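# Push loaded cart through door into taped parking zone

## Task

Get the loaded utility cart past the self-closing door and leave it parked in the zone outlined by yellow tape, with each of its four wheels fully inside the outline and none resting on the tape. The cartons have to finish in the cart's top tray, with no part overhanging the tray's rim. Anything the robot picked up and is still gripping or touching at the end counts as a failure, as does anything that stays in place only because the robot holds it. The robot must not fall over or finish leaning. When finished, release everything and move the robot away.

## Robot and tools

Robot: a Hello Robot Stretch 3 with one arm. It has a two-wheel differential base (0.33 m long, 0.34 m wide) that cannot move sideways, a lift that raises the arm along a mast, and a telescoping arm that sticks out to the robot's right. To move the gripper forward or back, drive the base. Turns on the spot pivot about the point between the drive wheels, 0.05 m behind the front edge. With the arm retracted and the wrist folded, a turn sweeps a circle of radius 0.28 m. An unfolded, level wrist reaches beyond that circle. Loose objects may occasionally get nudged by something external.

Frames: the base frame has its origin on the floor midway between the drive wheels, x forward, y left, z up. hand_pose is reported in this frame, at the point where the closed fingertips meet. The odometry frame is the base frame as it was at the start. Heading is positive to the left, from -3.142 to 3.142.

execute_actions takes "actions", a list run in order. An empty list just returns the current state and images. Each action may have "robot" (a command), "steps" (1 to 450 control steps at 30 per second; default 1; alone it just waits), and "until" (only together with steps; ends the action early once all listed conditions hold). A command may hold:
- "base": exactly one of {"translate_m": d}, a straight drive of d metres relative to where the base is when the command begins (positive forward, |d| at most 1), or {"rotate_rad": d}, an in-place turn of d radians relative to the current heading (positive counter-clockwise seen from above, |d| at most 3.2).
- "joints": absolute targets by name. Unnamed joints keep their targets. Ranges: lift_m 0 to 1.1 (arm height on the mast); arm_m 0 to 0.52 (extension); wrist_yaw_rad -1.345 to 4.42 (0 along the arm, positive toward the front, 3.0 folded over the base); wrist_pitch_rad -1.57 to 0.451 (negative tips the fingers down); wrist_roll_rad -2.911 to 2.911; gripper_m -0.089 to 0.179 (larger is wider; the real fingertip gap is smaller by about 0.007 nearly closed, 0.025 wide open, zero below 0.007); head_pan_rad -3.953 to 1.73 (positive left, -1.57 looks along the arm); head_tilt_rad -1.53 to 0.419 (negative down).
- "contact_limits": {"arm_m": effort percent 1 to 100}, making that arm motion halt gently when the effort is reached; values above the maximum are clipped.
A "robot" may instead be a list of up to 8 commands, including {"pause_s": s} with s at most 15, run one after another; or {"stop": true}, which brakes everything and clears the queue. Base and joint motions in one command start together and keep running across later actions and during thinking. A new command overrides at once and discards the rest of any earlier queue. Out-of-range values reject the whole call.

To wait for everything to settle, use "steps": 450 with "until": {"robot": {"status": "ended"}}. Other conditions compare fields such as lift_m, arm_m_goal, base_status, queue or queue_left, e.g. {"lift_m": [">", 0.3]} or {"base_status": ["!=", "moving"]}. {"any": {"status": "ended"}} fires when any one motion finishes.

zoom_image: camera (head_camera, nav_camera or wrist_camera) and region [x0, y0, x1, y1] in pixels from the top-left, no larger than 504 by 504. finished_scene: pass the scene number; only call it once all motion has ended.

Results: base_status with progress (distance moved of goal, from wheel turns); joint_goals, joint_status and measured_speeds; refusals, queue state and queue_left. Statuses: moving, done (within tolerance), off_target (stuck away from goal, still pushing), contact_stop (lift or arm hit something and went slack until commanded again), time_out, stopped, not_commanded, torque_fault (a wrist servo shut off for 10 s after overload; goals to it are refused). A "robot.on_its_own" line appears when the robot has changed a goal itself, when a joint is slack or off, when a motor at rest reads outside its normal effort, or when base_tilt has shifted 3 degrees or more (7.5 while driving). "refused:" and "dropped:" lines name the failed goal; "replaced:" reports how an overridden motion ended. lidar_m lists 12 distances in 30-degree sectors counter-clockwise from straight ahead (4th left, 7th behind, 10th right), in a plane 0.17 m high; "-" means nothing seen. wrist_depth_mm and head_depth_mm are 7x7 grids of median depth in mm. motor_effort gives percent effort per motor with a peak in brackets; positive wheel effort pushes forward. base_tilt is in degrees, forward and right positive, with a fixed bias up to about 4.

Speed: the base is fast (0.30 m/s, 1.9 rad/s) only when stowed: lift_m under 0.30, arm_m under 0.03, wrist_yaw_rad over 2.54. Otherwise 0.10 m/s and 0.63 rad/s.

Gripper: close to a value below the object's width to grip; open at least 0.02 beyond the touching value to let go. Readings and "done" do not confirm a grasp; very hard squeezes may be eased by a stall guard.

Cautions: fold or unfold the wrist only with lift_m between 0.32 and 0.95, pitch -0.4 and roll near 0; once folded, the lift can go down to 0.25. With yaw below -0.4 keep pitch at -0.5 or lower. Pushing something immovable with the gripper higher than about 0.45 m can tip the robot, and pushing again after a contact_stop is riskier. Driving while holding or pressing on something fixed, or snagging furniture (especially reversing), can tip it; if so, reverse the last move in small steps, pull the gripper free, and lower lift_m to about 0.2 if still leaning. Avoid drops, slams and hard pushes, and make sure the cart and cartons stay put without the robot touching them.

Each tool is called after "Emit:" as name(argument=value, ...) on one line, values as JSON.

## Session

Emit:
execute_actions(actions=[])

Scene clock: 0.00 s.
robot.base_odometry: x=+0.000 y=+0.000 heading=+0.000 (m, m, rad; robot's odometry frame)
robot.turned_by_wheels: +0.000 (rad since the last result)
robot.turned_by_imu: +0.000 (rad since the last result)
robot.base_tilt: forward=+1.1 right=-0.5 (deg)
robot.lidar_m: 0.70 0.77 0.76 0.82 1.22 1.28 1.35 1.79 1.77 0.85 0.66 0.65
robot.head_depth_mm: 623 623 621 620 619 617 617 / 667 664 664 664 663 660 660 / 717 716 714 711 713 711 712 / 775 775 772 770 771 767 767 / 845 843 845 839 837 835 834 / 910 907 910 906 915 914 913 / 848 852 850 855 857 859 863
robot.base_status: not_commanded
robot.joint_positions: lift_m=+0.340 arm_m=+0.003 wrist_yaw_rad=+3.116 wrist_pitch_rad=-0.489 wrist_roll_rad=+0.001 gripper_m=+0.037 head_pan_rad=+0.005 head_tilt_rad=-0.010
robot.joint_goals: lift_m=+0.340 arm_m=+0.003 wrist_yaw_rad=+3.116 wrist_pitch_rad=-0.489 wrist_roll_rad=+0.001 gripper_m=+0.037 head_pan_rad=+0.005 head_tilt_rad=-0.010
robot.joint_status: lift_m=not_commanded arm_m=not_commanded wrist_yaw_rad=not_commanded wrist_pitch_rad=not_commanded wrist_roll_rad=not_commanded gripper_m=not_commanded head_pan_rad=not_commanded head_tilt_rad=not_commanded
robot.measured_speeds: translate_m=+0.000 rotate_rad=+0.000 lift_m=+0.000 arm_m=+0.000 wrist_yaw_rad=+0.000 wrist_pitch_rad=+0.000 wrist_roll_rad=+0.000 head_pan_rad=+0.000 head_tilt_rad=+0.000
robot: refusals=0 queue=idle queue_left=0
robot.motor_effort: left_wheel=+0 right_wheel=+0 lift_m=+19 arm_m=+0 wrist_yaw_rad=+1 wrist_pitch_rad=+4 wrist_roll_rad=+0 gripper_m=+0 head_pan_rad=+0 head_tilt_rad=+2 (%)
robot.hand_pose: x=-0.0158 y=+0.0669 z=+0.3368 quat_wxyz=(+0.180, +0.688, +0.162, +0.684) (m; robot's base frame)
robot.wrist_depth_mm: - - - 967 823 694 612 / - - - - 883 746 659 / 891 892 892 887 884 805 684 / 736 729 739 725 731 705 704 / 622 623 629 622 635 621 610 / 537 550 - - - 528 533 / 474 - - - 463 470 463
pictures: head_camera (sideways: a quarter turn clockwise sets it upright), nav_camera (sideways: a quarter turn counterclockwise sets it upright), wrist_camera
Images, in order (width x height): head_camera 896x504, nav_camera 672x504, wrist_camera 644x364.

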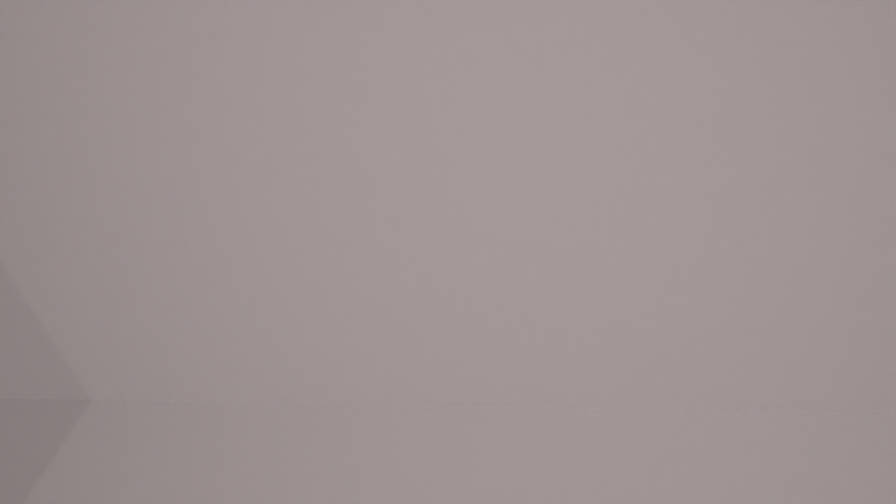

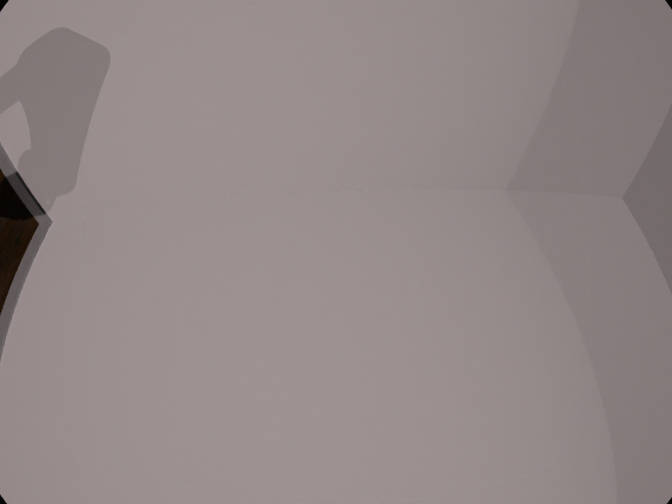

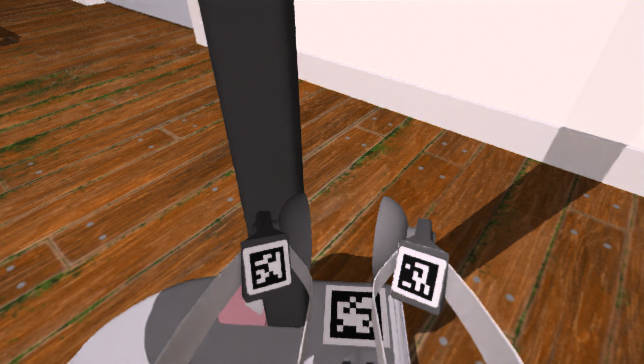

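Facing a corner. Look behind.

Emit:
execute_actions(actions=[{"robot":{"joints":{"head_pan_rad":-3.14,"head_tilt_rad":-0.5}},"steps":450,"until":{"robot":{"status":"ended"}}}])

Scene clock: 3.67 s.
robot.base_odometry: x=+0.000 y=+0.000 heading=+0.000 (m, m, rad; robot's odometry frame)
robot.turned_by_wheels: +0.000 (rad since the last result)
robot.turned_by_imu: -0.001 (rad since the last result)
robot.base_tilt: forward=+1.0 right=-0.7 (deg)
robot.lidar_m: 0.70 0.78 0.76 0.82 1.21 1.28 1.36 1.79 1.77 0.85 0.67 0.66
robot.head_depth_mm: 2835 2994 1413 1799 1789 1589 1348 / 3028 3220 1480 1714 1829 1629 1355 / 2820 3126 3429 2826 2020 1641 1349 / 2471 2718 2956 2799 2081 1633 1352 / 2247 2384 2588 2714 2086 1637 1345 / 2014 2167 2322 2459 2071 1631 1354 / 1839 1960 2057 2228 2057 1636 1355
robot.base_status: not_commanded
robot.joint_positions: lift_m=+0.340 arm_m=+0.003 wrist_yaw_rad=+3.116 wrist_pitch_rad=-0.489 wrist_roll_rad=+0.001 gripper_m=+0.037 head_pan_rad=-3.133 head_tilt_rad=-0.494
robot.joint_goals: lift_m=+0.340 arm_m=+0.003 wrist_yaw_rad=+3.116 wrist_pitch_rad=-0.489 wrist_roll_rad=+0.001 gripper_m=+0.037 head_pan_rad=-3.140 head_tilt_rad=-0.500
robot.joint_status: lift_m=not_commanded arm_m=not_commanded wrist_yaw_rad=not_commanded wrist_pitch_rad=not_commanded wrist_roll_rad=not_commanded gripper_m=not_commanded head_pan_rad=done head_tilt_rad=done
robot.measured_speeds: translate_m=+0.000 rotate_rad=+0.000 lift_m=+0.000 arm_m=+0.000 wrist_yaw_rad=+0.000 wrist_pitch_rad=+0.000 wrist_roll_rad=+0.000 head_pan_rad=+0.000 head_tilt_rad=+0.000
robot: refusals=0 queue=done queue_left=0
robot.motor_effort: left_wheel=+0(1) right_wheel=+0(0) lift_m=+19(19) arm_m=+1(0) wrist_yaw_rad=+1(1) wrist_pitch_rad=+4(4) wrist_roll_rad=+0(1) gripper_m=+0(1) head_pan_rad=-4(43) head_tilt_rad=-2(25) (%)
robot.hand_pose: x=-0.0158 y=+0.0669 z=+0.3368 quat_wxyz=(+0.180, +0.688, +0.162, +0.684) (m; robot's base frame)
robot.wrist_depth_mm: - - - 962 823 705 613 / - - - - 879 743 652 / 910 882 932 886 888 798 676 / 738 731 730 719 732 743 692 / 619 623 619 611 645 620 617 / 546 556 - - - 529 533 / 474 - - - 472 466 472
pictures: head_camera (sideways: a quarter turn clockwise sets it upright), nav_camera (sideways: a quarter turn counterclockwise sets it upright), wrist_camera
camera_calibration (this result's frames):
head_camera: T_world_to_cam=[[0.473208, 0.0191038, -0.880743, 1.16409], [0.0262424, -0.999627, -0.00758282, 0.015814], [-0.88056, -0.0195246, -0.473533, 0.570101], [0, 0, 0, 1]] pos_world=[-0.0492634, 0.00470056, 1.29534]
nav_camera: T_world_to_cam=[[-0.48856, 0.0500457, 0.871094, -1.08525], [-0.00537159, 0.998162, -0.0603586, 0.12679], [-0.872514, -0.0341679, -0.487393, 0.601463], [0, 0, 0, 1]] pos_world=[-0.00474192, -0.0516946, 1.24615]
wrist_camera: T_world_to_cam=[[0.999614, 0.0248517, 0.0124408, 0.0202089], [0.025386, -0.634308, -0.772663, 0.33151], [-0.0113107, 0.772681, -0.634694, 0.325798], [0, 0, 0, 1]] pos_world=[-0.0249318, -0.0419598, 0.462676]
Images, in order (width x height): head_camera 896x504, nav_camera 672x504, wrist_camera 644x364.

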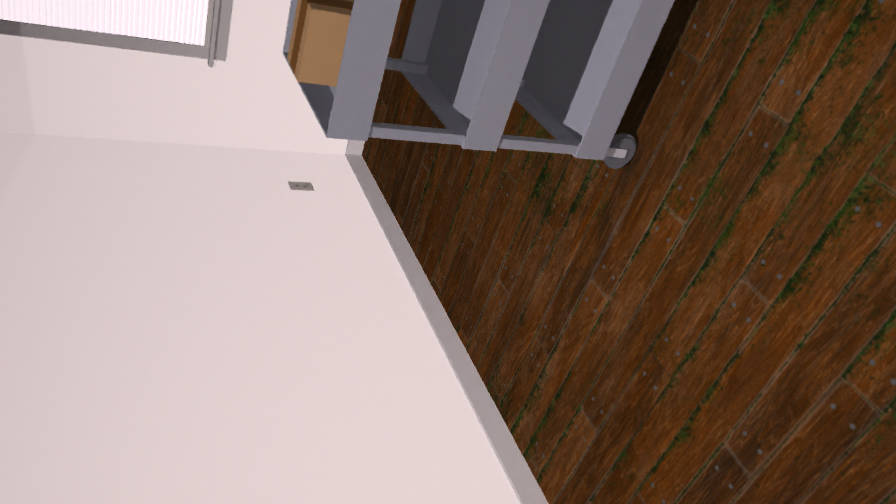

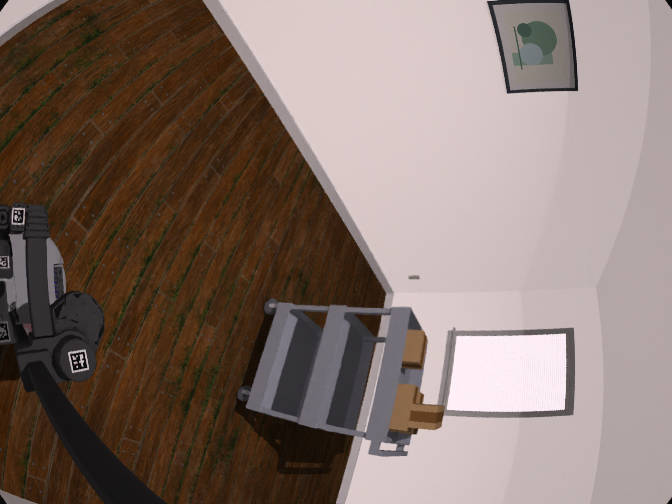

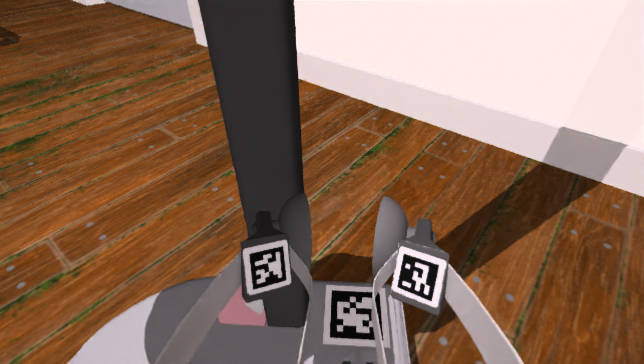

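Emit:
execute_actions(actions=[{"robot":{"joints":{"head_pan_rad":-3.9,"head_tilt_rad":-0.4}},"steps":450,"until":{"robot":{"status":"ended"}}}])

Scene clock: 7.57 s.
robot.base_odometry: x=+0.000 y=+0.000 heading=+0.000 (m, m, rad; robot's odometry frame)
robot.turned_by_wheels: +0.000 (rad since the last result)
robot.turned_by_imu: -0.001 (rad since the last result)
robot.base_tilt: forward=+1.2 right=-0.6 (deg)
robot.lidar_m: 0.70 0.78 0.76 0.82 1.21 1.28 1.36 1.79 1.77 0.85 0.66 0.65
robot.head_depth_mm: - - - - - - - / 2325 2431 2546 2708 2334 1840 - / 2769 2972 3168 3271 2333 1790 1441 / 2746 2935 3160 3292 2331 1771 1439 / 2693 2914 3079 3238 2252 1743 1440 / 2682 2866 2978 1376 1628 1670 1441 / 2675 2857 2944 1397 1640 1671 1437
robot.base_status: not_commanded
robot.joint_positions: lift_m=+0.340 arm_m=+0.003 wrist_yaw_rad=+3.116 wrist_pitch_rad=-0.489 wrist_roll_rad=+0.001 gripper_m=+0.037 head_pan_rad=-3.893 head_tilt_rad=-0.409
robot.joint_goals: lift_m=+0.340 arm_m=+0.003 wrist_yaw_rad=+3.116 wrist_pitch_rad=-0.489 wrist_roll_rad=+0.001 gripper_m=+0.037 head_pan_rad=-3.900 head_tilt_rad=-0.400
robot.joint_status: lift_m=not_commanded arm_m=not_commanded wrist_yaw_rad=not_commanded wrist_pitch_rad=not_commanded wrist_roll_rad=not_commanded gripper_m=not_commanded head_pan_rad=done head_tilt_rad=done
robot.measured_speeds: translate_m=+0.000 rotate_rad=+0.000 lift_m=+0.000 arm_m=+0.000 wrist_yaw_rad=+0.000 wrist_pitch_rad=+0.000 wrist_roll_rad=+0.000 head_pan_rad=+0.000 head_tilt_rad=+0.000
robot: refusals=0 queue=done queue_left=0
robot.motor_effort: left_wheel=+0(0) right_wheel=+0(0) lift_m=+19(19) arm_m=+0(0) wrist_yaw_rad=-1(0) wrist_pitch_rad=+4(4) wrist_roll_rad=+0(0) gripper_m=+0(2) head_pan_rad=-4(44) head_tilt_rad=+4(12) (%)
robot.hand_pose: x=-0.0158 y=+0.0669 z=+0.3368 quat_wxyz=(+0.180, +0.688, +0.162, +0.684) (m; robot's base frame)
robot.wrist_depth_mm: - - - 972 847 700 611 / - - - - 904 753 654 / 887 902 894 897 870 809 689 / 728 736 726 719 736 715 703 / 623 626 610 621 628 615 607 / 536 540 - - - 535 541 / 470 - - - 473 471 465
pictures: head_camera (sideways: a quarter turn clockwise sets it upright), nav_camera (sideways: a quarter turn counterclockwise sets it upright), wrist_camera
camera_calibration (this result's frames):
head_camera: T_world_to_cam=[[0.300341, -0.260035, -0.917702, 1.21336], [-0.67016, -0.742162, -0.0090317, 0.0219492], [-0.678735, 0.61772, -0.397166, 0.469497], [0, 0, 0, 1]] pos_world=[-0.0310475, 0.0417878, 1.30017]
nav_camera: T_world_to_cam=[[-0.264388, 0.321255, 0.909337, -1.1365], [0.680014, 0.730704, -0.0604333, 0.122713], [-0.683871, 0.602384, -0.411647, 0.50175], [0, 0, 0, 1]] pos_world=[-0.0407925, -0.026807, 1.24742]
wrist_camera: T_world_to_cam=[[0.999614, 0.0248516, 0.0124407, 0.0202089], [0.0253859, -0.634309, -0.772663, 0.33151], [-0.0113107, 0.77268, -0.634694, 0.325798], [0, 0, 0, 1]] pos_world=[-0.0249318, -0.0419598, 0.462676]
Images, in order (width x height): head_camera 896x504, nav_camera 672x504, wrist_camera 644x364.

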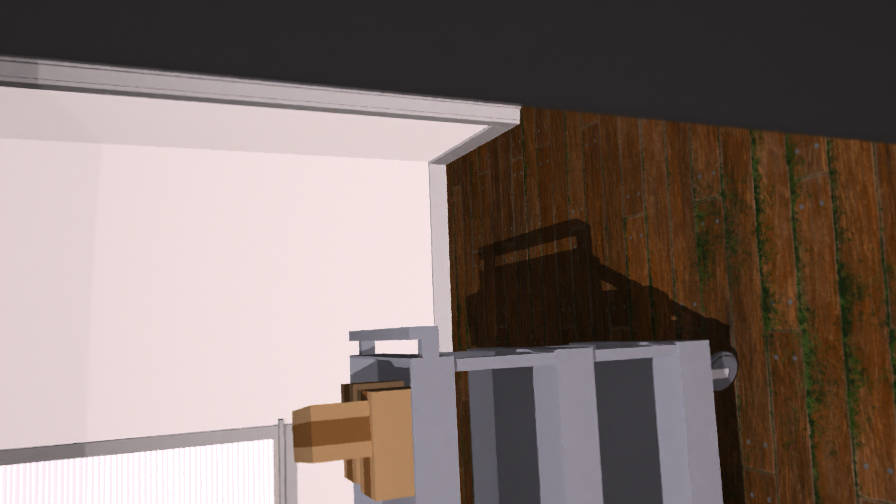

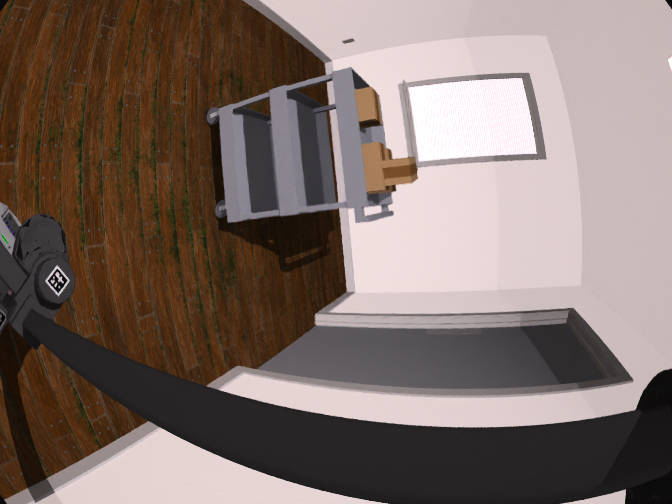

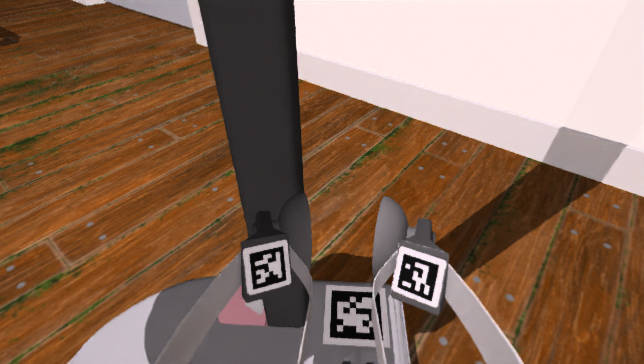

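Emit:
execute_actions(actions=[{"robot":{"base":{"rotate_rad":2.3},"joints":{"head_pan_rad":-0.5,"head_tilt_rad":-0.4,"lift_m":0.27}},"steps":450,"until":{"robot":{"status":"ended"}}}])

Scene clock: 15.23 s.
robot.base_odometry: x=+0.000 y=+0.000 heading=+2.300 (m, m, rad; robot's odometry frame)
robot.turned_by_wheels: +2.300 (rad since the last result)
robot.turned_by_imu: +2.300 (rad since the last result)
robot.base_tilt: forward=+1.1 right=-0.7 (deg)
robot.lidar_m: 1.75 1.28 2.02 1.77 1.28 0.75 0.66 0.66 0.77 0.77 0.76 0.89
robot.head_depth_mm: 735 774 814 859 913 969 1035 / 801 843 898 952 1010 1085 1169 / 879 928 994 1063 1137 1225 1321 / 966 1037 1112 1206 1298 1425 1425 / 1084 1167 1261 1378 1513 1626 1435 / 1222 1332 1450 1780 2024 1777 1438 / 1580 1741 1943 2173 2272 1774 1437
robot.base_status: done (rotate_rad +2.2999 of +2.3000)
robot.joint_positions: lift_m=+0.270 arm_m=+0.003 wrist_yaw_rad=+3.116 wrist_pitch_rad=-0.489 wrist_roll_rad=+0.001 gripper_m=+0.037 head_pan_rad=-0.507 head_tilt_rad=-0.408
robot.joint_goals: lift_m=+0.270 arm_m=+0.003 wrist_yaw_rad=+3.116 wrist_pitch_rad=-0.489 wrist_roll_rad=+0.001 gripper_m=+0.037 head_pan_rad=-0.500 head_tilt_rad=-0.400
robot.joint_status: lift_m=done arm_m=not_commanded wrist_yaw_rad=not_commanded wrist_pitch_rad=not_commanded wrist_roll_rad=not_commanded gripper_m=not_commanded head_pan_rad=done head_tilt_rad=done
robot.measured_speeds: translate_m=+0.000 rotate_rad=+0.000 lift_m=+0.000 arm_m=+0.000 wrist_yaw_rad=+0.000 wrist_pitch_rad=+0.000 wrist_roll_rad=+0.000 head_pan_rad=+0.000 head_tilt_rad=+0.000
robot: refusals=0 queue=done queue_left=0
robot.motor_effort: left_wheel=-2(7) right_wheel=+4(14) lift_m=+13(19) arm_m=+0(0) wrist_yaw_rad=+0(0) wrist_pitch_rad=+4(4) wrist_roll_rad=+0(1) gripper_m=+0(1) head_pan_rad=+4(43) head_tilt_rad=+4(3) (%)
robot.hand_pose: x=-0.0158 y=+0.0669 z=+0.2675 quat_wxyz=(+0.180, +0.688, +0.162, +0.684) (m; robot's base frame)
robot.wrist_depth_mm: - - - - - - - / 950 963 976 972 995 985 979 / 767 749 764 754 749 762 761 / 625 618 621 611 621 614 615 / 527 550 554 540 538 529 525 / 462 - - - - 451 449 / - - - - 403 396 399
pictures: head_camera (sideways: a quarter turn clockwise sets it upright), nav_camera (sideways: a quarter turn counterclockwise sets it upright), wrist_camera
camera_calibration (this result's frames):
head_camera: T_world_to_cam=[[-0.353722, 0.179369, -0.917991, 1.21773], [0.470818, 0.882184, -0.00904386, 0.0150051], [0.808215, -0.435406, -0.396498, 0.459557], [0, 0, 0, 1]] pos_world=[0.0522508, -0.0315658, 1.30021]
nav_camera: T_world_to_cam=[[0.333645, -0.247469, 0.909637, -1.14054], [-0.483106, -0.873474, -0.0604321, 0.129807], [0.809499, -0.419289, -0.410984, 0.491777], [0, 0, 0, 1]] pos_world=[0.0451535, 0.0373312, 1.24744]
wrist_camera: T_world_to_cam=[[0.999614, 0.0248518, 0.0124382, 0.0210732], [0.0253846, -0.634344, -0.772634, 0.277905], [-0.0113113, 0.772651, -0.63473, 0.281822], [0, 0, 0, 1]] pos_world=[-0.0249318, -0.0419871, 0.393338]
Images, in order (width x height): head_camera 896x504, nav_camera 672x504, wrist_camera 644x364.

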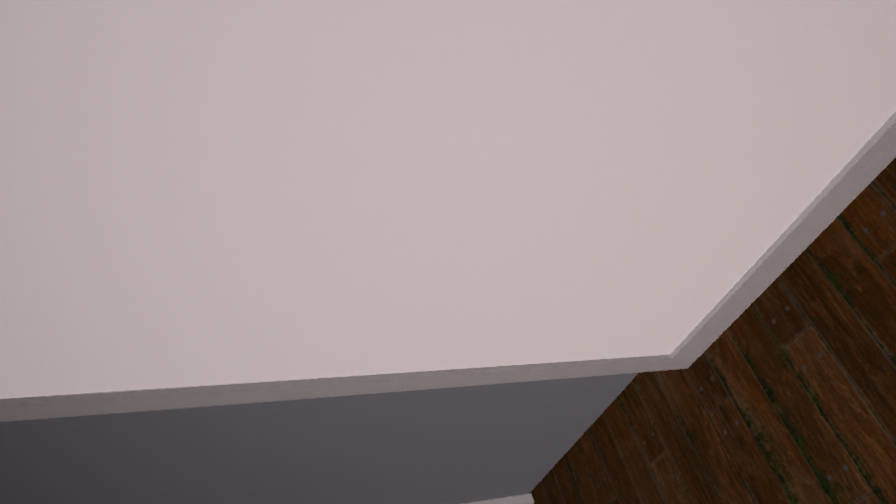

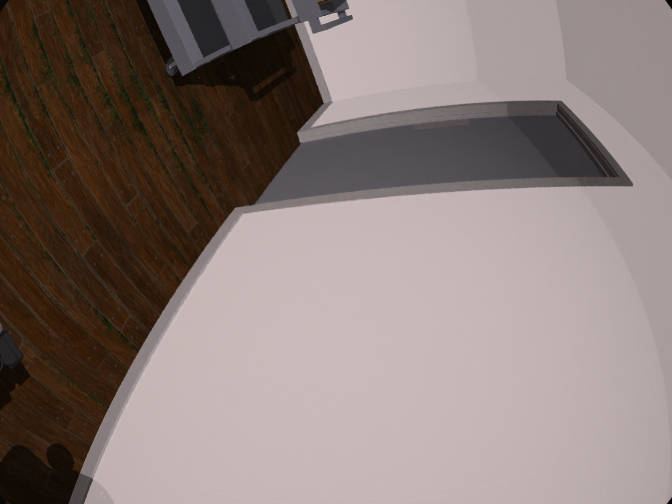

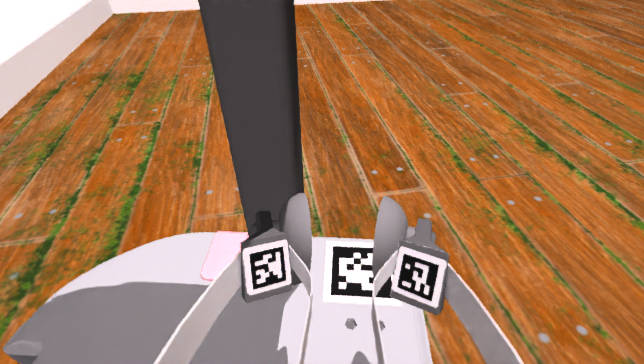

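Emit:
execute_actions(actions=[{"robot":[{"base":{"rotate_rad":0.24},"joints":{"head_pan_rad":0.35,"head_tilt_rad":-0.7}},{"base":{"translate_m":0.5}}],"steps":450,"until":{"robot":{"status":"ended"}}}])

Scene clock: 35.17 s.
robot.base_odometry: x=-0.412 y=+0.283 heading=+2.540 (m, m, rad; robot's odometry frame)
robot.turned_by_wheels: +0.240 (rad since the last result)
robot.turned_by_imu: +0.239 (rad since the last result)
robot.base_tilt: forward=+1.2 right=-0.6 (deg)
robot.lidar_m: 0.79 0.80 1.84 1.77 1.64 1.19 1.15 1.09 0.79 0.76 0.79 1.07
robot.head_depth_mm: 2207 2398 1264 1996 1662 1393 1206 / 2280 982 917 1214 1544 1373 1208 / 2328 886 903 1256 1366 1337 1202 / 2421 1298 930 1291 1397 1366 1207 / 2551 1301 1003 1307 1476 1401 1208 / 2619 2822 1017 1301 1491 1407 1215 / 2534 2647 1035 1938 1675 1408 1210
robot.base_status: done (translate_m +0.5000 of +0.5000)
robot.joint_positions: lift_m=+0.270 arm_m=+0.003 wrist_yaw_rad=+3.116 wrist_pitch_rad=-0.489 wrist_roll_rad=+0.001 gripper_m=+0.037 head_pan_rad=+0.343 head_tilt_rad=-0.692
robot.joint_goals: lift_m=+0.270 arm_m=+0.003 wrist_yaw_rad=+3.116 wrist_pitch_rad=-0.489 wrist_roll_rad=+0.001 gripper_m=+0.037 head_pan_rad=+0.350 head_tilt_rad=-0.700
robot.joint_status: lift_m=done arm_m=not_commanded wrist_yaw_rad=not_commanded wrist_pitch_rad=not_commanded wrist_roll_rad=not_commanded gripper_m=not_commanded head_pan_rad=done head_tilt_rad=done
robot.measured_speeds: translate_m=+0.000 rotate_rad=+0.000 lift_m=+0.000 arm_m=+0.000 wrist_yaw_rad=+0.000 wrist_pitch_rad=+0.000 wrist_roll_rad=+0.000 head_pan_rad=+0.000 head_tilt_rad=+0.000
robot: refusals=0 queue=done queue_left=0
robot.motor_effort: left_wheel=-3(8) right_wheel=+4(10) lift_m=+13(13) arm_m=-1(0) wrist_yaw_rad=+0(1) wrist_pitch_rad=+4(4) wrist_roll_rad=+1(0) gripper_m=+1(1) head_pan_rad=+4(42) head_tilt_rad=-2(21) (%)
robot.hand_pose: x=-0.0158 y=+0.0669 z=+0.2675 quat_wxyz=(+0.180, +0.688, +0.162, +0.684) (m; robot's base frame)
robot.wrist_depth_mm: - - - - - - - / - - - 970 981 985 981 / 773 767 762 764 743 760 752 / 616 609 624 625 625 616 610 / 527 536 550 541 544 521 523 / 468 - - - - 453 452 / - - - - 405 399 393
pictures: head_camera (sideways: a quarter turn clockwise sets it upright), nav_camera (sideways: a quarter turn counterclockwise sets it upright), wrist_camera
camera_calibration (this result's frames):
head_camera: T_world_to_cam=[[-0.595496, -0.228455, -0.77019, 1.02647], [-0.353664, 0.935364, -0.00400268, 0.013469], [0.721322, 0.270005, -0.637802, 0.774046], [0, 0, 0, 1]] pos_world=[0.0576835, 0.0129066, 1.28432]
nav_camera: T_world_to_cam=[[0.630611, 0.167426, 0.757825, -0.9444], [0.321243, -0.945188, -0.0584962, 0.122358], [0.706494, 0.280334, -0.64983, 0.803159], [0, 0, 0, 1]] pos_world=[-0.0111853, 0.0486154, 1.24476]
wrist_camera: T_world_to_cam=[[0.999614, 0.0248518, 0.0124381, 0.0210734], [0.0253845, -0.634344, -0.772634, 0.277896], [-0.0113113, 0.772651, -0.63473, 0.281817], [0, 0, 0, 1]] pos_world=[-0.0249318, -0.0419881, 0.393327]
Images, in order (width x height): head_camera 896x504, nav_camera 672x504, wrist_camera 644x364.

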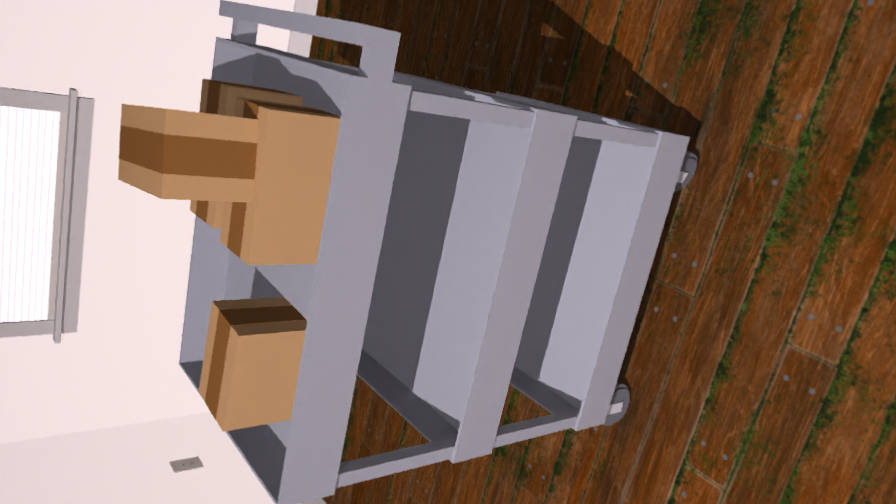

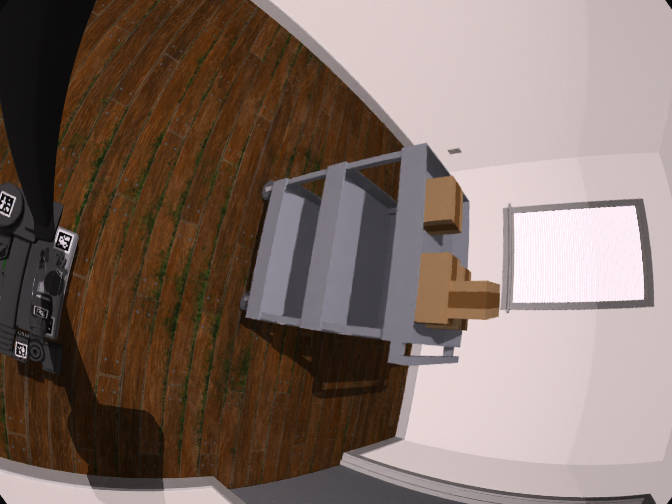

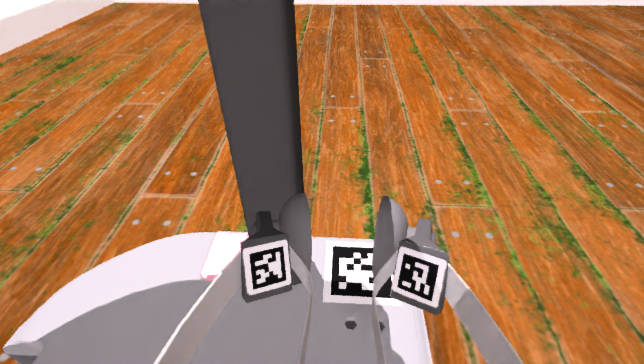

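Emit:
execute_actions(actions=[{"robot":[{"base":{"rotate_rad":-0.363},"joints":{"head_pan_rad":-0.3,"head_tilt_rad":-0.9}},{"base":{"translate_m":0.985}},{"base":{"rotate_rad":1.934}},{"joints":{"lift_m":0.94,"wrist_pitch_rad":-0.4}},{"joints":{"wrist_yaw_rad":1.57,"gripper_m":0.12}},{"joints":{"wrist_roll_rad":1.57,"wrist_pitch_rad":-0.7}}],"steps":450,"until":{"robot":{"status":"ended"}}},{"steps":450,"until":{"robot":{"status":"ended"}}}])

Scene clock: 82.57 s.
robot.base_odometry: x=-0.973 y=+1.093 heading=-2.172 (m, m, rad; robot's odometry frame)
robot.turned_by_wheels: +1.571 (rad since the last result)
robot.turned_by_imu: +1.569 (rad since the last result)
robot.base_tilt: forward=+1.0 right=-0.4 (deg)
robot.lidar_m: 0.42 0.43 2.16 1.77 0.60 0.42 0.41 0.51 0.69 1.50 1.77 0.44
robot.head_depth_mm: 2230 2404 1954 1566 1463 1242 1098 / 2141 2350 704 720 1010 1267 1137 / 2069 827 624 601 944 1231 1133 / 1929 545 593 584 930 1184 1140 / 1887 517 584 566 913 1168 1137 / 1834 502 561 560 907 1107 1139 / 1799 521 695 585 724 1259 1139
robot.base_status: done (rotate_rad +1.9339 of +1.9340)
robot.joint_positions: lift_m=+0.940 arm_m=+0.003 wrist_yaw_rad=+1.573 wrist_pitch_rad=-0.707 wrist_roll_rad=+1.568 gripper_m=+0.120 head_pan_rad=-0.293 head_tilt_rad=-0.890
robot.joint_goals: lift_m=+0.940 arm_m=+0.003 wrist_yaw_rad=+1.570 wrist_pitch_rad=-0.700 wrist_roll_rad=+1.570 gripper_m=+0.120 head_pan_rad=-0.300 head_tilt_rad=-0.900
robot.joint_status: lift_m=done arm_m=not_commanded wrist_yaw_rad=done wrist_pitch_rad=done wrist_roll_rad=done gripper_m=done head_pan_rad=done head_tilt_rad=done
robot.measured_speeds: translate_m=+0.000 rotate_rad=+0.000 lift_m=+0.000 arm_m=+0.000 wrist_yaw_rad=+0.000 wrist_pitch_rad=+0.000 wrist_roll_rad=+0.000 head_pan_rad=+0.000 head_tilt_rad=+0.000
robot: refusals=0 queue=done queue_left=0
robot.motor_effort: left_wheel=-3(6) right_wheel=+4(13) lift_m=+25(27) arm_m=+0(0) wrist_yaw_rad=-3(4) wrist_pitch_rad=+2(7) wrist_roll_rad=+1(1) gripper_m=+0(89) head_pan_rad=-3(38) head_tilt_rad=-4(18) (%)
robot.hand_pose: x=+0.1577 y=-0.1477 z=+0.8934 quat_wxyz=(+0.246, +0.664, -0.662, -0.244) (m; robot's base frame)
robot.wrist_depth_mm: - - 384 671 - 938 778 / - 820 403 813 689 842 813 / 394 421 412 874 700 881 796 / 406 429 392 904 702 899 825 / 406 431 373 852 752 942 832 / - - 434 741 - - 838 / - - 448 - - - 804
pictures: head_camera (sideways: a quarter turn clockwise sets it upright), nav_camera (sideways: a quarter turn counterclockwise sets it upright), wrist_camera
camera_calibration (this result's frames):
head_camera: T_world_to_cam=[[-0.747584, 0.210128, -0.630051, 0.844768], [0.27081, 0.962633, -0.000280747, 0.00481356], [0.606449, -0.170834, -0.776553, 0.955203], [0, 0, 0, 1]] pos_world=[0.0509493, -0.018962, 1.27402]
nav_camera: T_world_to_cam=[[0.737015, -0.279309, 0.615464, -0.759533], [-0.31384, -0.947918, -0.0543609, 0.120834], [0.598593, -0.153092, -0.786288, 0.981286], [0, 0, 0, 1]] pos_world=[0.010319, 0.0526235, 1.24561]
wrist_camera: T_world_to_cam=[[-0.619284, -0.0397528, -0.78416, 0.802662], [-0.179953, 0.979319, 0.0924696, 0.118776], [0.764267, 0.198377, -0.61363, 0.620911], [0, 0, 0, 1]] pos_world=[0.043907, -0.207586, 0.999442]
Images, in order (width x height): head_camera 896x504, nav_camera 672x504, wrist_camera 644x364.

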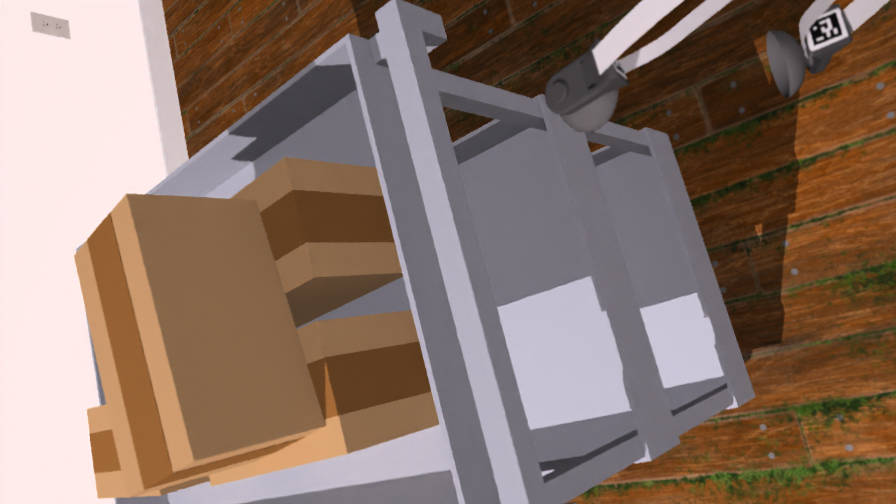

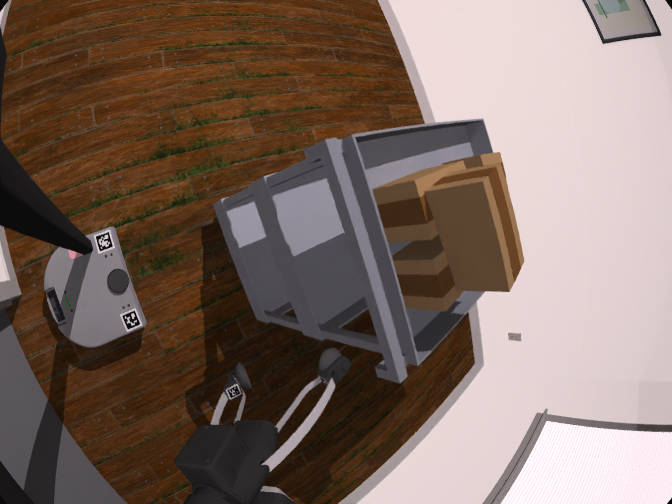

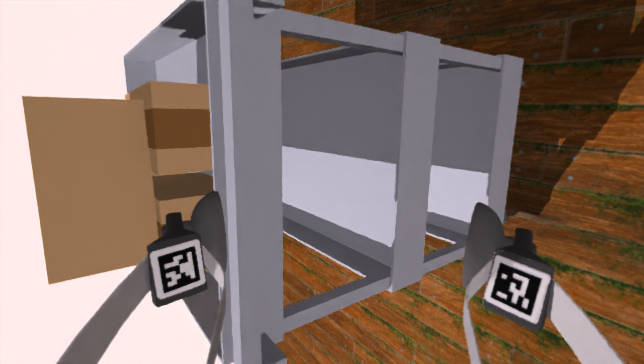

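Emit:
execute_actions(actions=[{"robot":[{"base":{"rotate_rad":1.0},"joints":{"wrist_pitch_rad":-0.3,"lift_m":0.9}},{"base":{"translate_m":-0.21}},{"base":{"rotate_rad":-1.0}},{"joints":{"lift_m":0.785}},{"base":{"translate_m":0.16}}],"steps":450,"until":{"robot":{"status":"ended"}}}])

Scene clock: 110.27 s.
robot.base_odometry: x=-1.145 y=+1.154 heading=-2.172 (m, m, rad; robot's odometry frame)
robot.turned_by_wheels: +0.000 (rad since the last result)
robot.turned_by_imu: -0.004 (rad since the last result)
robot.base_tilt: forward=+1.2 right=-0.6 (deg)
robot.lidar_m: 0.38 0.39 2.34 1.93 0.66 0.52 0.54 0.55 0.74 1.54 1.58 0.40
robot.head_depth_mm: 2174 2391 1976 1662 1443 1289 - / 2106 2320 1967 1643 1475 1288 1119 / 2050 2288 1973 1664 1444 1265 1137 / 1996 2257 1885 563 823 1144 1139 / 1945 913 747 576 876 1103 1132 / 1836 913 543 556 859 1016 1118 / 1816 483 523 567 544 846 1101
robot.base_status: done (translate_m +0.1600 of +0.1600)
robot.joint_positions: lift_m=+0.785 arm_m=+0.003 wrist_yaw_rad=+1.573 wrist_pitch_rad=-0.322 wrist_roll_rad=+1.569 gripper_m=+0.120 head_pan_rad=-0.293 head_tilt_rad=-0.890
robot.joint_goals: lift_m=+0.785 arm_m=+0.003 wrist_yaw_rad=+1.570 wrist_pitch_rad=-0.300 wrist_roll_rad=+1.570 gripper_m=+0.120 head_pan_rad=-0.300 head_tilt_rad=-0.900
robot.joint_status: lift_m=done arm_m=not_commanded wrist_yaw_rad=done wrist_pitch_rad=done wrist_roll_rad=done gripper_m=done head_pan_rad=done head_tilt_rad=done
robot.measured_speeds: translate_m=+0.000 rotate_rad=+0.000 lift_m=+0.000 arm_m=+0.000 wrist_yaw_rad=+0.000 wrist_pitch_rad=+0.000 wrist_roll_rad=+0.000 head_pan_rad=+0.000 head_tilt_rad=+0.000
robot: refusals=0 queue=done queue_left=0
robot.motor_effort: left_wheel=+2(5) right_wheel=-3(9) lift_m=+13(25) arm_m=-1(1) wrist_yaw_rad=-2(3) wrist_pitch_rad=+7(7) wrist_roll_rad=+0(1) gripper_m=+0(0) head_pan_rad=-3(3) head_tilt_rad=-3(4) (%)
robot.hand_pose: x=+0.2140 y=-0.1476 z=+0.8199 quat_wxyz=(+0.115, +0.699, -0.697, -0.113) (m; robot's base frame)
robot.wrist_depth_mm: - - - - - - 840 / - - - - - - 841 / - - - - - - 810 / - - - 344 679 414 459 / - - 328 352 794 442 678 / - 429 395 365 817 - 679 / - 433 428 377 751 468 671
pictures: head_camera (sideways: a quarter turn clockwise sets it upright), nav_camera (sideways: a quarter turn counterclockwise sets it upright), wrist_camera
camera_calibration (this result's frames):
head_camera: T_world_to_cam=[[-0.747584, 0.210128, -0.630051, 0.844768], [0.27081, 0.962633, -0.000280747, 0.00481356], [0.606449, -0.170834, -0.776553, 0.955203], [0, 0, 0, 1]] pos_world=[0.0509493, -0.018962, 1.27402]
nav_camera: T_world_to_cam=[[0.737015, -0.279309, 0.615464, -0.759533], [-0.31384, -0.947918, -0.0543609, 0.120834], [0.598593, -0.153092, -0.786288, 0.981286], [0, 0, 0, 1]] pos_world=[0.010319, 0.0526235, 1.24561]
wrist_camera: T_world_to_cam=[[-0.279811, -0.0381264, -0.959298, 0.851067], [-0.201254, 0.979339, 0.0197794, 0.199789], [0.938724, 0.198597, -0.281703, 0.223303], [0, 0, 0, 1]] pos_world=[0.0687267, -0.20756, 0.87538]
Images, in order (width x height): head_camera 896x504, nav_camera 672x504, wrist_camera 644x364.

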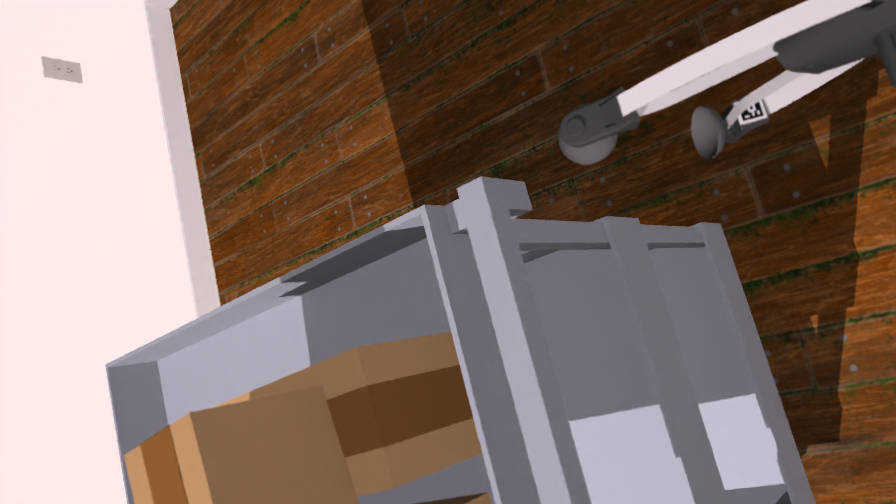

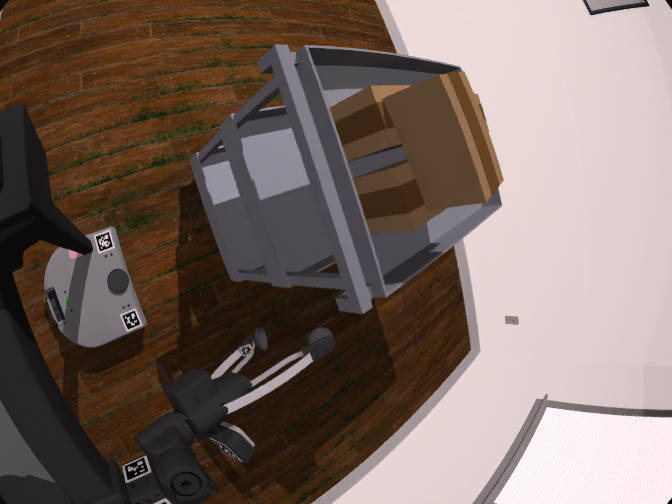

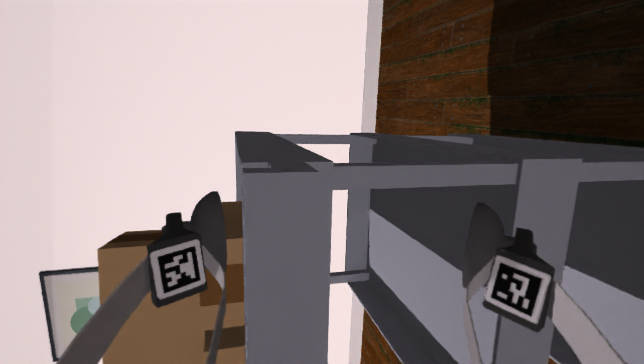

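Emit:
execute_actions(actions=[{"robot":[{"joints":{"wrist_yaw_rad":2.0,"gripper_m":0.16}},{"base":{"translate_m":0.13}}],"steps":450,"until":{"robot":{"status":"ended"}}}])

Scene clock: 122.70 s.
robot.base_odometry: x=-1.219 y=+1.047 heading=-2.172 (m, m, rad; robot's odometry frame)
robot.turned_by_wheels: +0.000 (rad since the last result)
robot.turned_by_imu: -0.001 (rad since the last result)
robot.base_tilt: forward=+1.1 right=-0.5 (deg)
robot.lidar_m: 0.26 0.26 0.35 2.24 0.85 0.63 0.66 0.69 0.92 1.53 1.58 0.27
robot.head_depth_mm: 2020 2265 1967 1652 1435 1269 1145 / 1967 2244 1965 1671 1438 1244 1169 / 1918 2197 1973 1664 485 779 1100 / 1864 2173 1915 616 545 748 1088 / 1812 1941 731 602 506 492 1023 / 1748 861 416 455 488 449 988 / 1715 840 394 442 517 434 750
robot.base_status: done (translate_m +0.1300 of +0.1300)
robot.joint_positions: lift_m=+0.785 arm_m=+0.003 wrist_yaw_rad=+1.997 wrist_pitch_rad=-0.322 wrist_roll_rad=+1.569 gripper_m=+0.160 head_pan_rad=-0.293 head_tilt_rad=-0.890
robot.joint_goals: lift_m=+0.785 arm_m=+0.003 wrist_yaw_rad=+2.000 wrist_pitch_rad=-0.300 wrist_roll_rad=+1.570 gripper_m=+0.160 head_pan_rad=-0.300 head_tilt_rad=-0.900
robot.joint_status: lift_m=done arm_m=not_commanded wrist_yaw_rad=done wrist_pitch_rad=done wrist_roll_rad=done gripper_m=done head_pan_rad=done head_tilt_rad=done
robot.measured_speeds: translate_m=+0.000 rotate_rad=+0.000 lift_m=+0.000 arm_m=+0.000 wrist_yaw_rad=+0.000 wrist_pitch_rad=+0.000 wrist_roll_rad=+0.000 head_pan_rad=+0.000 head_tilt_rad=+0.000
robot: refusals=0 queue=done queue_left=0
robot.motor_effort: left_wheel=+2(5) right_wheel=-3(4) lift_m=+13(13) arm_m=+0(1) wrist_yaw_rad=+2(2) wrist_pitch_rad=+7(7) wrist_roll_rad=+0(0) gripper_m=+0(89) head_pan_rad=-3(4) head_tilt_rad=-4(4) (%)
robot.hand_pose: x=+0.1930 y=-0.0508 z=+0.8199 quat_wxyz=(+0.136, +0.830, -0.535, -0.086) (m; robot's base frame)
robot.wrist_depth_mm: - - - 111 119 199 218 / - - 290 121 638 514 368 / 280 288 253 198 679 517 386 / 306 309 272 219 734 518 388 / - 324 299 250 736 551 361 / - - 357 287 - 553 644 / - - - 345 - 487 836
pictures: head_camera (sideways: a quarter turn clockwise sets it upright), nav_camera (sideways: a quarter turn counterclockwise sets it upright), wrist_camera
camera_calibration (this result's frames):
head_camera: T_world_to_cam=[[-0.747584, 0.210128, -0.630051, 0.844768], [0.27081, 0.962633, -0.000280745, 0.00481356], [0.606449, -0.170834, -0.776554, 0.955203], [0, 0, 0, 1]] pos_world=[0.0509493, -0.018962, 1.27402]
nav_camera: T_world_to_cam=[[0.737015, -0.279308, 0.615464, -0.759533], [-0.31384, -0.947919, -0.0543609, 0.120834], [0.598593, -0.153092, -0.786288, 0.981286], [0, 0, 0, 1]] pos_world=[0.010319, 0.0526235, 1.24561]
wrist_camera: T_world_to_cam=[[-0.239422, -0.149711, -0.959304, 0.835423], [-0.586285, 0.80986, 0.0199359, 0.166333], [0.773917, 0.567198, -0.281671, 0.2743], [0, 0, 0, 1]] pos_world=[0.0852519, -0.165217, 0.875371]
Images, in order (width x height): head_camera 896x504, nav_camera 672x504, wrist_camera 644x364.

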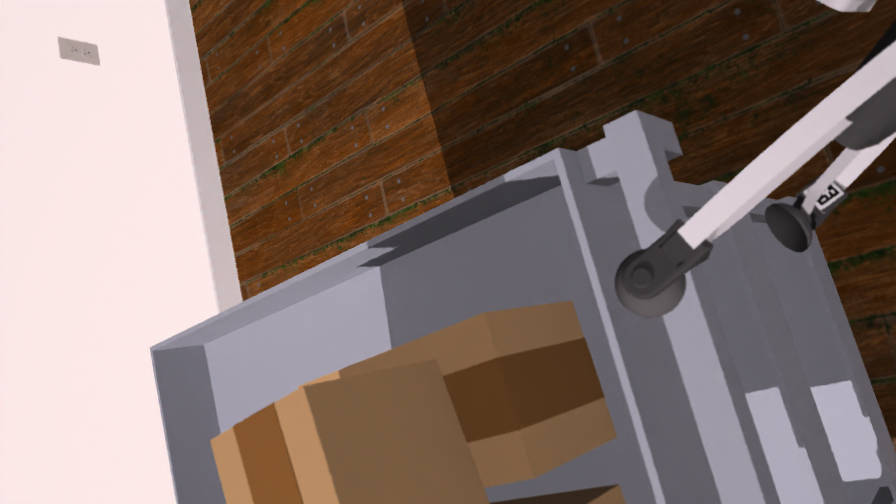

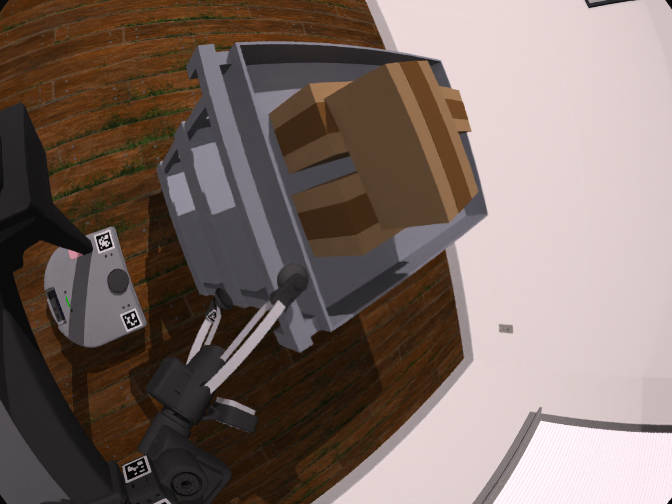

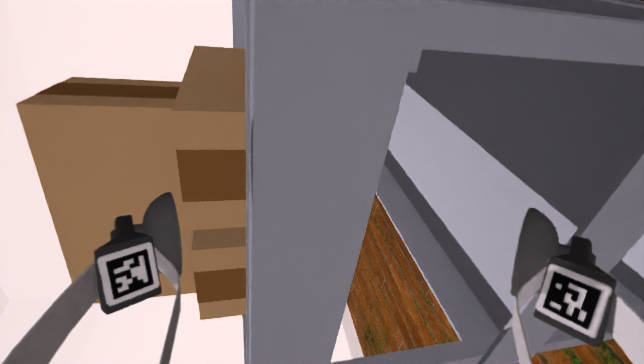

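Emit:
execute_actions(actions=[{"robot":[{"base":{"translate_m":0.02}},{"joints":{"gripper_m":0.0}},{"joints":{"arm_m":0.2}}],"steps":450,"until":{"robot":{"status":"ended"}}}])

Scene clock: 133.23 s.
robot.base_odometry: x=-1.230 y=+1.031 heading=-2.172 (m, m, rad; robot's odometry frame)
robot.turned_by_wheels: +0.000 (rad since the last result)
robot.turned_by_imu: -0.002 (rad since the last result)
robot.base_tilt: forward=+0.8 right=-0.6 (deg)
robot.lidar_m: 0.15 0.15 0.16 2.24 0.88 0.65 0.68 0.71 0.95 1.54 0.33 0.17
robot.head_depth_mm: 2000 2271 1956 588 554 683 1132 / 1939 2231 1971 594 524 449 1120 / 1875 2210 390 444 464 498 749 / 1841 2080 380 386 461 481 372 / 1794 857 381 345 401 460 432 / 1740 832 382 327 357 413 430 / 1703 1836 583 323 393 475 430
robot.base_status: done (translate_m +0.0200 of +0.0200)
robot.joint_positions: lift_m=+0.785 arm_m=+0.200 wrist_yaw_rad=+2.076 wrist_pitch_rad=-0.240 wrist_roll_rad=+1.567 gripper_m=+0.001 head_pan_rad=-0.293 head_tilt_rad=-0.890
robot.joint_goals: lift_m=+0.785 arm_m=+0.200 wrist_yaw_rad=+2.050 wrist_pitch_rad=-0.300 wrist_roll_rad=+1.570 gripper_m=+0.000 head_pan_rad=-0.300 head_tilt_rad=-0.900
robot.joint_status: lift_m=done arm_m=done wrist_yaw_rad=done wrist_pitch_rad=done wrist_roll_rad=done gripper_m=done head_pan_rad=done head_tilt_rad=done
robot.measured_speeds: translate_m=+0.000 rotate_rad=+0.000 lift_m=+0.000 arm_m=+0.000 wrist_yaw_rad=+0.000 wrist_pitch_rad=+0.000 wrist_roll_rad=+0.000 head_pan_rad=+0.000 head_tilt_rad=+0.000
robot: refusals=0 queue=done queue_left=0
robot.on_its_own: wrist_yaw_rad is held at +2.050, not at your +2.000, by its stall guard, which is still easing
robot.motor_effort: left_wheel=+3(6) right_wheel=-5(17) lift_m=+13(13) arm_m=+4(7) wrist_yaw_rad=-19(25) wrist_pitch_rad=-17(18) wrist_roll_rad=+2(1) gripper_m=-18(98) head_pan_rad=-4(3) head_tilt_rad=-4(3) (%)
robot.hand_pose: x=+0.1914 y=-0.2269 z=+0.8396 quat_wxyz=(+0.105, +0.855, -0.504, -0.059) (m; robot's base frame)
robot.wrist_depth_mm: - - - 106 107 184 849 / - - - 112 115 191 201 / - - 380 120 186 584 425 / - 284 257 126 200 589 423 / - 296 302 134 742 589 426 / - 312 314 145 240 595 431 / - 324 326 158 - 553 431
pictures: head_camera (sideways: a quarter turn clockwise sets it upright), nav_camera (sideways: a quarter turn counterclockwise sets it upright), wrist_camera
camera_calibration (this result's frames):
head_camera: T_world_to_cam=[[-0.747584, 0.210128, -0.630051, 0.844768], [0.27081, 0.962633, -0.000280743, 0.00481355], [0.606449, -0.170834, -0.776554, 0.955203], [0, 0, 0, 1]] pos_world=[0.0509492, -0.018962, 1.27401]
nav_camera: T_world_to_cam=[[0.737015, -0.279309, 0.615464, -0.759533], [-0.31384, -0.947918, -0.0543609, 0.120834], [0.598593, -0.153092, -0.786288, 0.981286], [0, 0, 0, 1]] pos_world=[0.010319, 0.0526235, 1.24561]
wrist_camera: T_world_to_cam=[[-0.15574, -0.131942, -0.978947, 0.832067], [-0.649881, 0.760035, 0.000952125, 0.324443], [0.743908, 0.636347, -0.204115, 0.337264], [0, 0, 0, 1]] pos_world=[0.0895428, -0.35142, 0.883081]
Images, in order (width x height): head_camera 896x504, nav_camera 672x504, wrist_camera 644x364.

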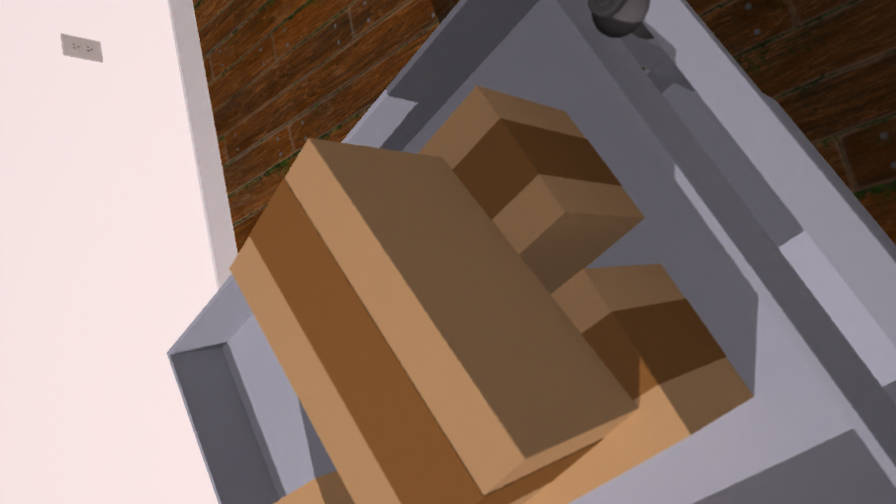

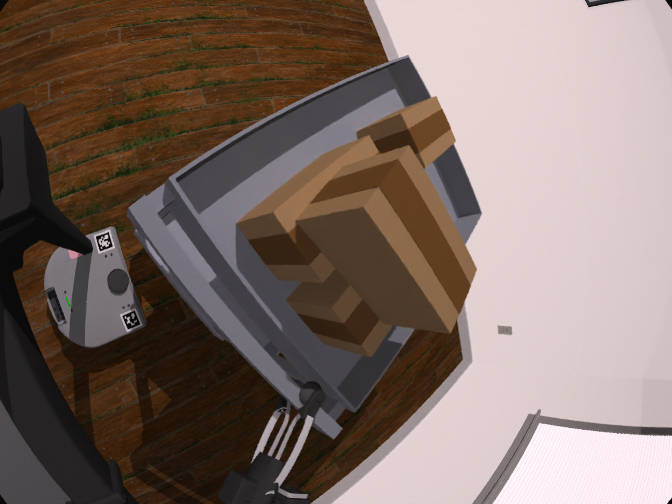

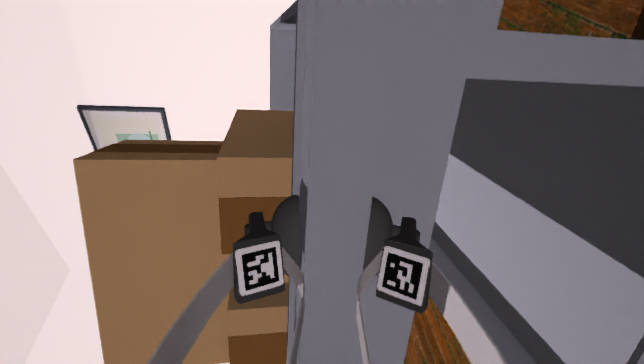

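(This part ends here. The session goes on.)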